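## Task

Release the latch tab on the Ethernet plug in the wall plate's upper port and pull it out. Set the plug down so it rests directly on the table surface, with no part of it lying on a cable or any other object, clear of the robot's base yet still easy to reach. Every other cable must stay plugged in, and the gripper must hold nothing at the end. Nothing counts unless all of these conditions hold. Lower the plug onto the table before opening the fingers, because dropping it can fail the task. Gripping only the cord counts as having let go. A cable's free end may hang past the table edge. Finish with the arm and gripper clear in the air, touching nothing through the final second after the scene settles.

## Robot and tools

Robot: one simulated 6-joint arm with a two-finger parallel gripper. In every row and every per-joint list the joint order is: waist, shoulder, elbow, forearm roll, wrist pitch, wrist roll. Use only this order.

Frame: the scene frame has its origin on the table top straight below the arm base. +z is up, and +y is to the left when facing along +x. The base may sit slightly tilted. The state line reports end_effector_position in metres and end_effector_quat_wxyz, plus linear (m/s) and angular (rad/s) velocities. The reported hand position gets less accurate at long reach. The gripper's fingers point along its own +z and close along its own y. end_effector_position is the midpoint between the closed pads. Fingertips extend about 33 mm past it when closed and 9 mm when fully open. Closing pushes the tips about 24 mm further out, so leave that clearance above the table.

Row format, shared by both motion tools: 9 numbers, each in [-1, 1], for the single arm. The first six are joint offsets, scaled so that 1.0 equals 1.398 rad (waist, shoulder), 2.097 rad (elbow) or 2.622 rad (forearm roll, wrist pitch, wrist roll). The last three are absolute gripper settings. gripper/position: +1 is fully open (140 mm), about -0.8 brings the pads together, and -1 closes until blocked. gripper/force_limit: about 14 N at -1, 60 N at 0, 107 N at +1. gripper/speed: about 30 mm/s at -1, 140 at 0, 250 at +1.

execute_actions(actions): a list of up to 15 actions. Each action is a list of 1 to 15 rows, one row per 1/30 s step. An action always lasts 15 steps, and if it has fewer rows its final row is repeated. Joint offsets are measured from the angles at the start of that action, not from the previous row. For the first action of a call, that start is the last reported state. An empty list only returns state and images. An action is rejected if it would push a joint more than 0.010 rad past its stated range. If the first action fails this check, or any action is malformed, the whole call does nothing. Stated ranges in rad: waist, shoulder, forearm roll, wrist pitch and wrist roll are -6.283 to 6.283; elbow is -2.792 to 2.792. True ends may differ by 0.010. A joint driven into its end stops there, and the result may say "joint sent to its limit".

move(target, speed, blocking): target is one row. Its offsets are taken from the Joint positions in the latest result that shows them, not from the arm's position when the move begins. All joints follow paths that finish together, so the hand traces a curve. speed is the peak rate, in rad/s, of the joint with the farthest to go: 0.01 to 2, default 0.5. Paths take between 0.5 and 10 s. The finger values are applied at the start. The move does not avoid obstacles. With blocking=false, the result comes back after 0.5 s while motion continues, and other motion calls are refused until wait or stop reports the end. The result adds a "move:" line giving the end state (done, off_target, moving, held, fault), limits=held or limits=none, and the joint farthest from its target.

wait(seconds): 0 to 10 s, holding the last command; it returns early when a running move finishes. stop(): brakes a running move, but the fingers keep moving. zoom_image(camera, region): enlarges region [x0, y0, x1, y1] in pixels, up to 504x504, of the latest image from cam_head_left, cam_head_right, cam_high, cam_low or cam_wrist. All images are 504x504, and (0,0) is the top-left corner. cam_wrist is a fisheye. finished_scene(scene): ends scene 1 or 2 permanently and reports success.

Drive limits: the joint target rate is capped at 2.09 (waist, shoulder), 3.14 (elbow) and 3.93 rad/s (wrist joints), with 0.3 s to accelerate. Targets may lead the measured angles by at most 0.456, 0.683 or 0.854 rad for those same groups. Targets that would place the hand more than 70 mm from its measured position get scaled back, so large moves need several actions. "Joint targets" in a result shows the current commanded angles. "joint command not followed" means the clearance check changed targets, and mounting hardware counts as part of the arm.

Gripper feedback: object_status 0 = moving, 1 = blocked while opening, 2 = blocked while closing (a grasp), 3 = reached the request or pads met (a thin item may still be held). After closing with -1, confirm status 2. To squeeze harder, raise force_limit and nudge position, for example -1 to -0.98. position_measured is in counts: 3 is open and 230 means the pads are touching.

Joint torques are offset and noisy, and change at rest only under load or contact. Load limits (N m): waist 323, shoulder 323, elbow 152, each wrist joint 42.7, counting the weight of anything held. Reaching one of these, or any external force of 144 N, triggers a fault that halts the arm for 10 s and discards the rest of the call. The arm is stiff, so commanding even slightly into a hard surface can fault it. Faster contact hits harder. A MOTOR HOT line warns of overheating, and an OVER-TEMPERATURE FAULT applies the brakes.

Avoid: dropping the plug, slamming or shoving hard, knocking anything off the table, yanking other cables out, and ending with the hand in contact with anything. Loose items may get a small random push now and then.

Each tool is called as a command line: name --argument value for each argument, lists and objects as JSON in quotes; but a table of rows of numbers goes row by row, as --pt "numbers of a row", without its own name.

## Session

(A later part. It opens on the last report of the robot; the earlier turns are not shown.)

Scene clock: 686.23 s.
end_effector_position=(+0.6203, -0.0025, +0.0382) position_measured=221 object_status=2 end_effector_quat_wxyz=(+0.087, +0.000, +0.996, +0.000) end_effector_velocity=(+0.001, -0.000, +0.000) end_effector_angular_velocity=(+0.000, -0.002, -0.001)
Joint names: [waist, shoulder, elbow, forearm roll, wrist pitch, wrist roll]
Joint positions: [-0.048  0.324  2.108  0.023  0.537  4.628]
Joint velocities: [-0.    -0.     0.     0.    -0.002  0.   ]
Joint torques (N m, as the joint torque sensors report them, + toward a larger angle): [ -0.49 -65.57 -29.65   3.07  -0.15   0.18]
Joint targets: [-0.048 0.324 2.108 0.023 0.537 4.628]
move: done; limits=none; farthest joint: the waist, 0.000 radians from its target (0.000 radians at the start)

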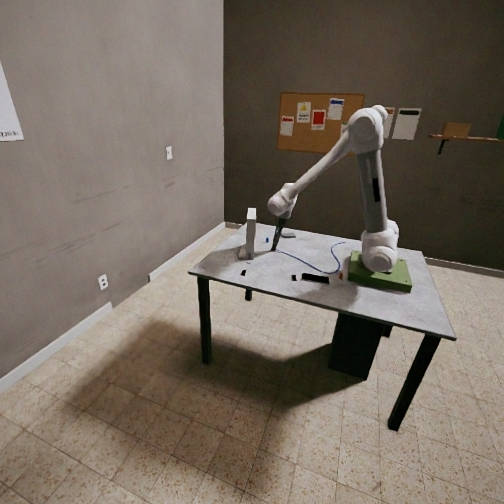

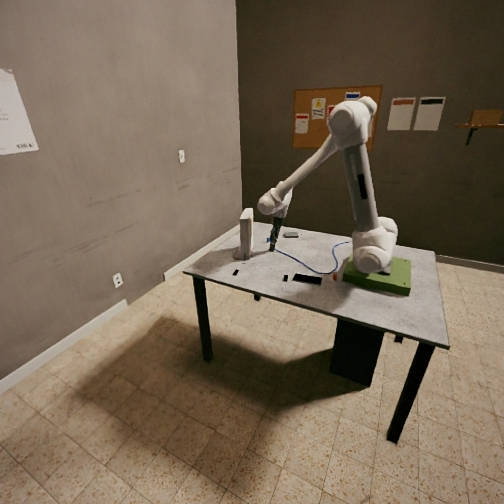

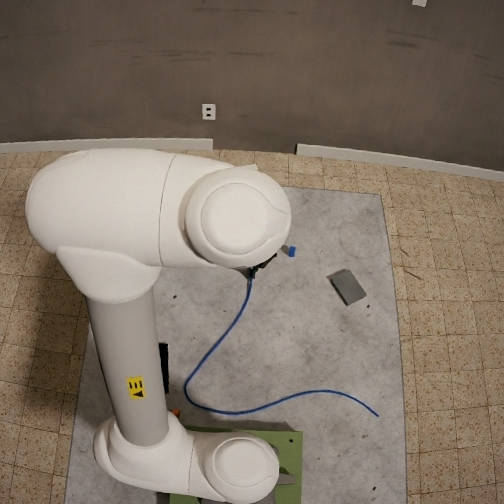

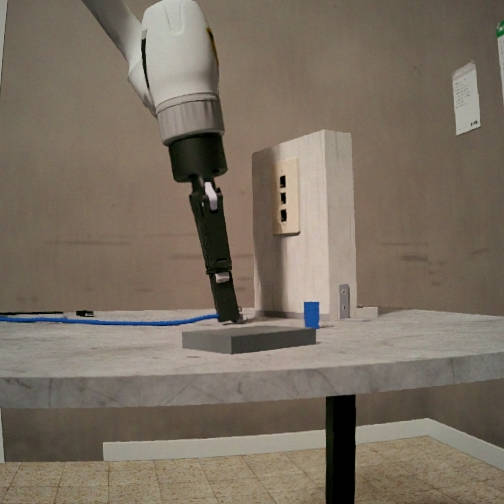

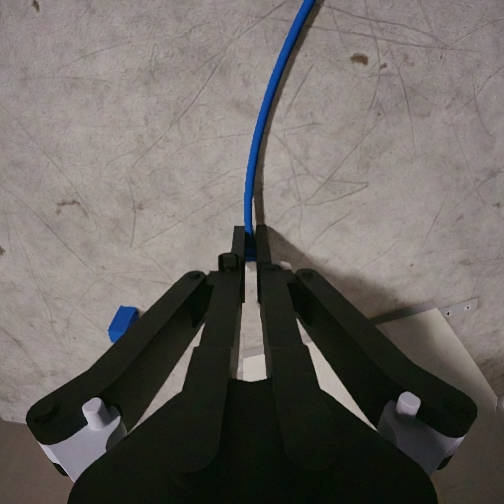

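move --target '[0, 0.0015, 0.0004, 0, -0.0011, 0, -0.98, -0.3, -1]' --speed 0.01

zoom_image --camera "cam_low" --region '[170, 260, 270, 340]'

Scene clock: 692.93 s.
end_effector_position=(+0.6203, -0.0025, +0.0367) position_measured=221 object_status=2 end_effector_quat_wxyz=(+0.087, +0.000, +0.996, +0.000) end_effector_velocity=(+0.000, -0.000, +0.000) end_effector_angular_velocity=(-0.001, -0.000, +0.002)
Joint names: [waist, shoulder, elbow, forearm roll, wrist pitch, wrist roll]
Joint positions: [-0.048  0.326  2.108  0.023  0.534  4.628]
Joint velocities: [ 0.     0.    -0.    -0.001  0.    -0.001]
Joint torques (N m, as the joint torque sensors report them, + toward a larger angle): [ -0.12 -62.19 -28.63   2.91  -0.43  -0.11]
Joint targets: [-0.048 0.326 2.108 0.023 0.534 4.628]
move: done; limits=none; farthest joint: the waist, 0.000 radians from its target (0.000 radians at the start)

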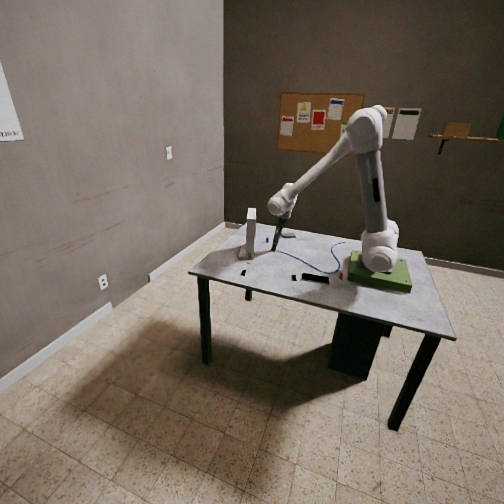

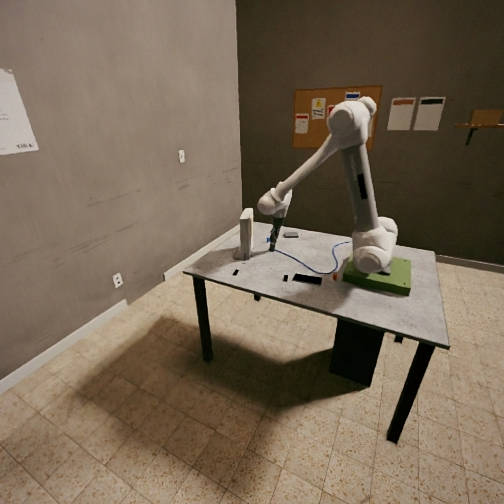

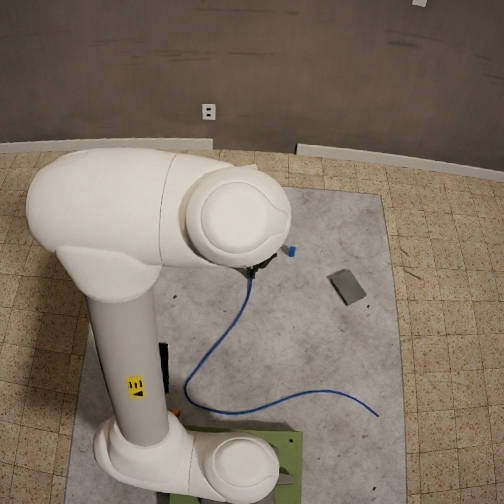

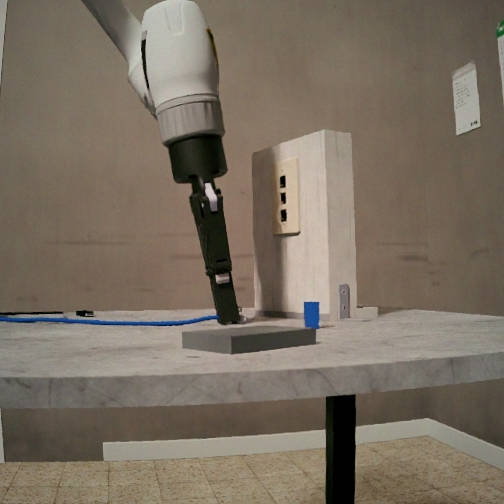

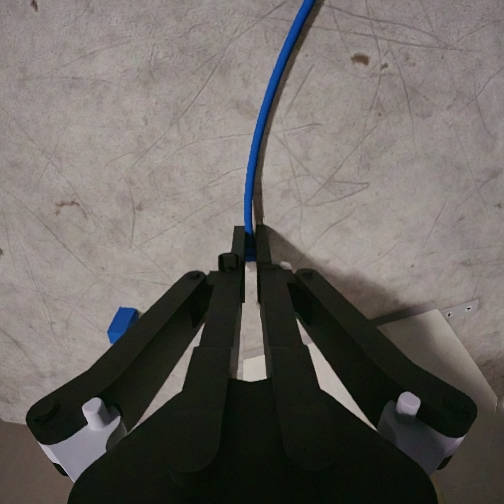

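Region (170, 260, 270, 340) of cam_low's 504x504 image, scaled by 5.040, with more detail than that image has; it fills the top 403 rows of this view, and the rest is white.

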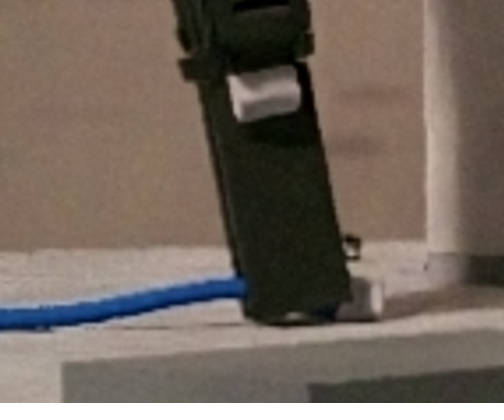

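The plug is touching the table with light force. I'll release it slowly.

move --target '[0, 0, 0, 0, 0, 0, -0.4, -0.3, -1]' --speed 0.02

zoom_image --camera "cam_wrist" --region '[180, 180, 320, 300]'

Scene clock: 699.40 s.
end_effector_position=(+0.6203, -0.0025, +0.0367) position_measured=179 object_status=0 end_effector_quat_wxyz=(+0.087, +0.000, +0.996, +0.000) end_effector_velocity=(-0.000, +0.000, -0.001) end_effector_angular_velocity=(+0.000, +0.002, +0.001)
Joint names: [waist, shoulder, elbow, forearm roll, wrist pitch, wrist roll]
Joint positions: [-0.048  0.326  2.108  0.023  0.534  4.628]
Joint velocities: [ 0.     0.001  0.     0.     0.001 -0.001]
Joint torques (N m, as the joint torque sensors report them, + toward a larger angle): [  1.13 -65.01 -30.09   3.11  -0.19   0.2 ]
Joint targets: [-0.048 0.326 2.108 0.023 0.534 4.628]
move: done; limits=none; farthest joint: the waist, 0.000 radians from its target (0.000 radians at the start)

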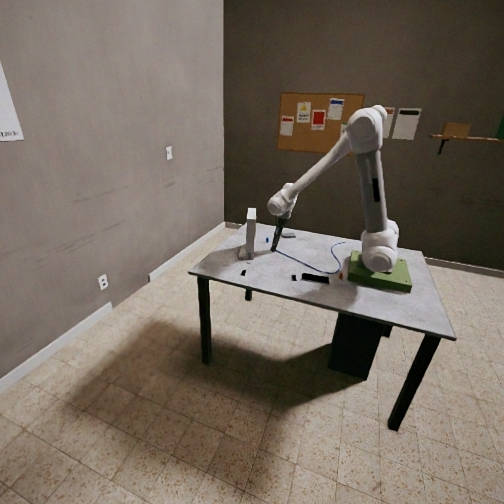

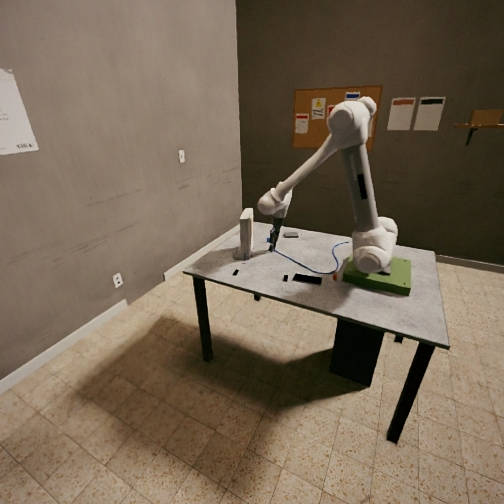

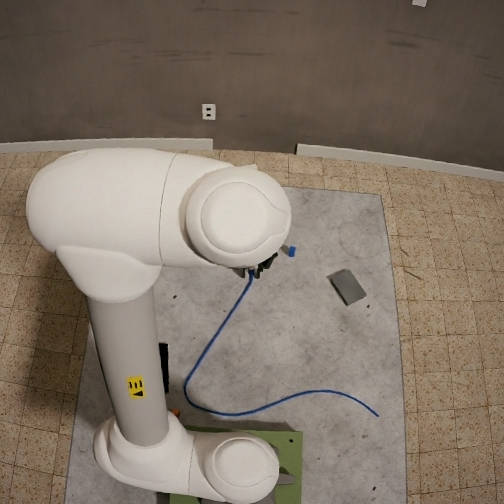

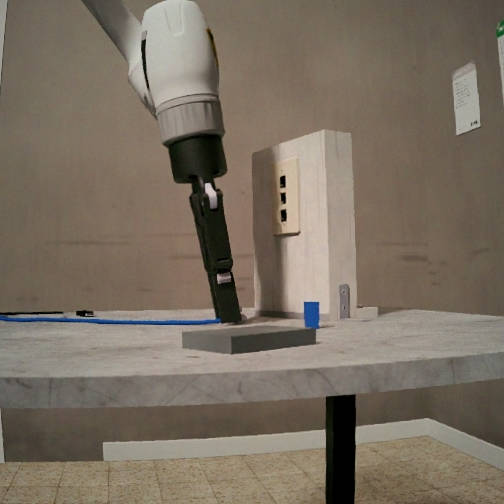

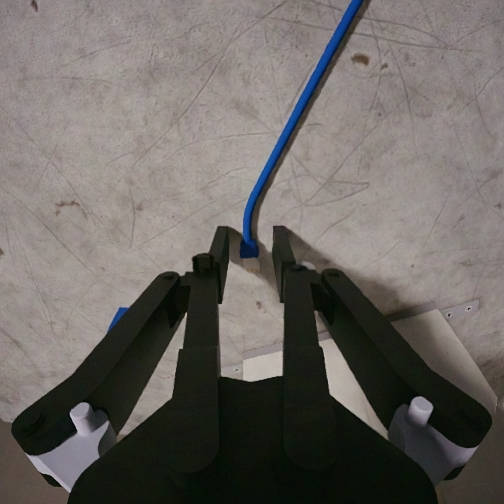

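Region (180, 180, 320, 300) of cam_wrist's 504x504 image, scaled by 3.600, with more detail than that image has; it fills the top 432 rows of this view, and the rest is white.

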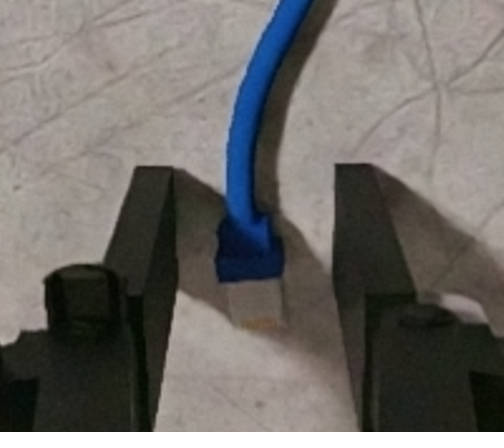

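The plug is lying flat on the table, so I'll lift the arm clear.

move --target '[0, -0.0906, -0.0333, 0, 0.0748, 0, -0.4, -0.3, -1]' --speed 0.4

Scene clock: 703.63 s.
end_effector_position=(+0.6206, -0.0014, +0.1361) position_measured=179 object_status=3 end_effector_quat_wxyz=(+0.088, -0.001, +0.996, +0.002) end_effector_velocity=(+0.001, -0.000, +0.001) end_effector_angular_velocity=(+0.001, -0.003, -0.002)
Joint names: [waist, shoulder, elbow, forearm roll, wrist pitch, wrist roll]
Joint positions: [-0.048  0.199  2.039  0.023  0.73   4.628]
Joint velocities: [-0.    -0.001 -0.001  0.001 -0.     0.001]
Joint torques (N m, as the joint torque sensors report them, + toward a larger angle): [  1.   -57.67 -35.73   3.71  -0.4    0.09]
Joint targets: [-0.048 0.199 2.039 0.023 0.730 4.628]
move: done; limits=none; farthest joint: the waist, 0.000 radians from its target (0.000 radians at the start)

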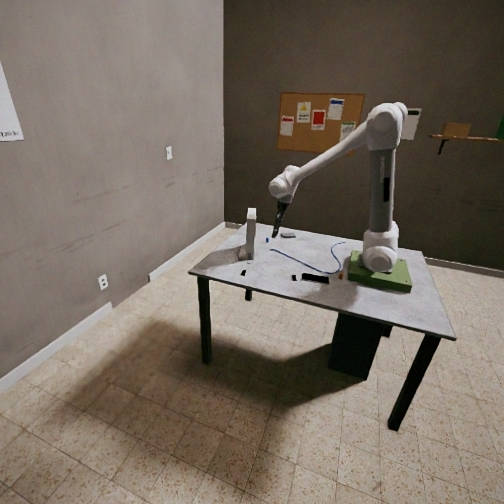

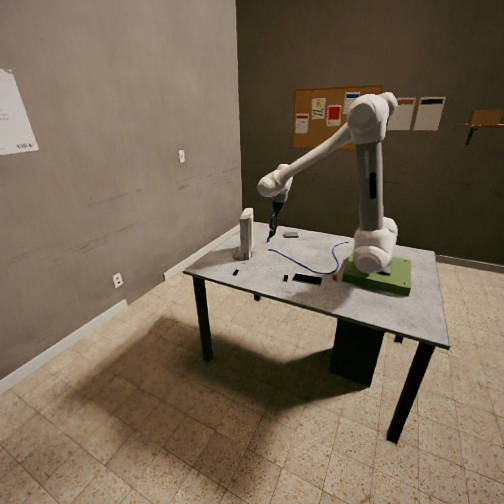

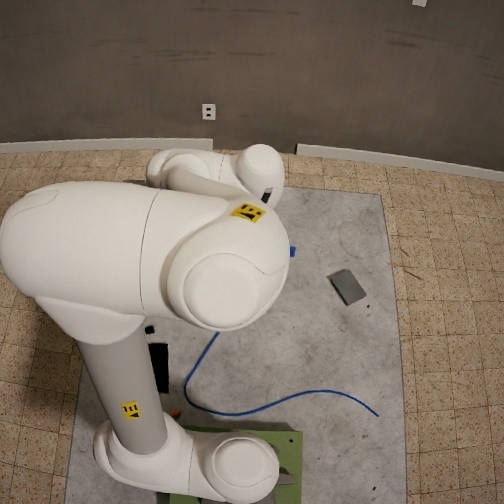

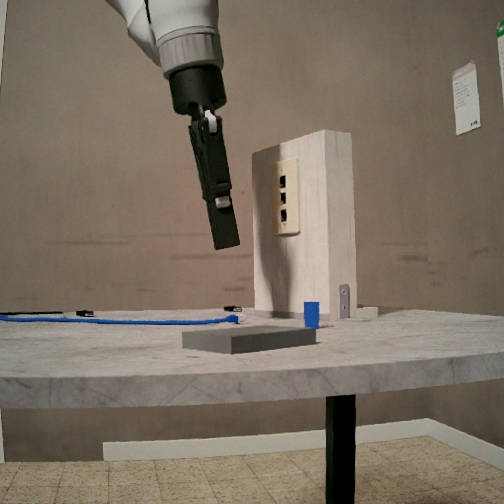

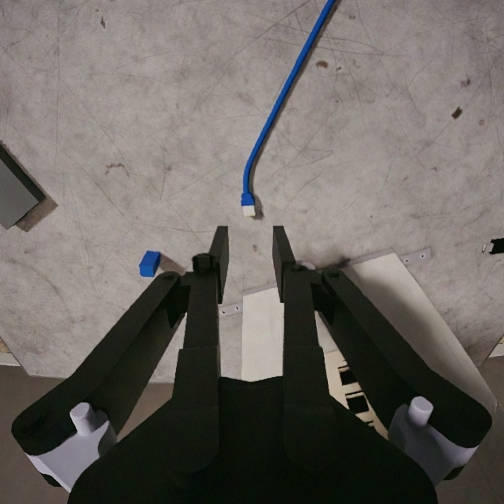

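finished_scene --scene 1

The scene is finished: the task was done.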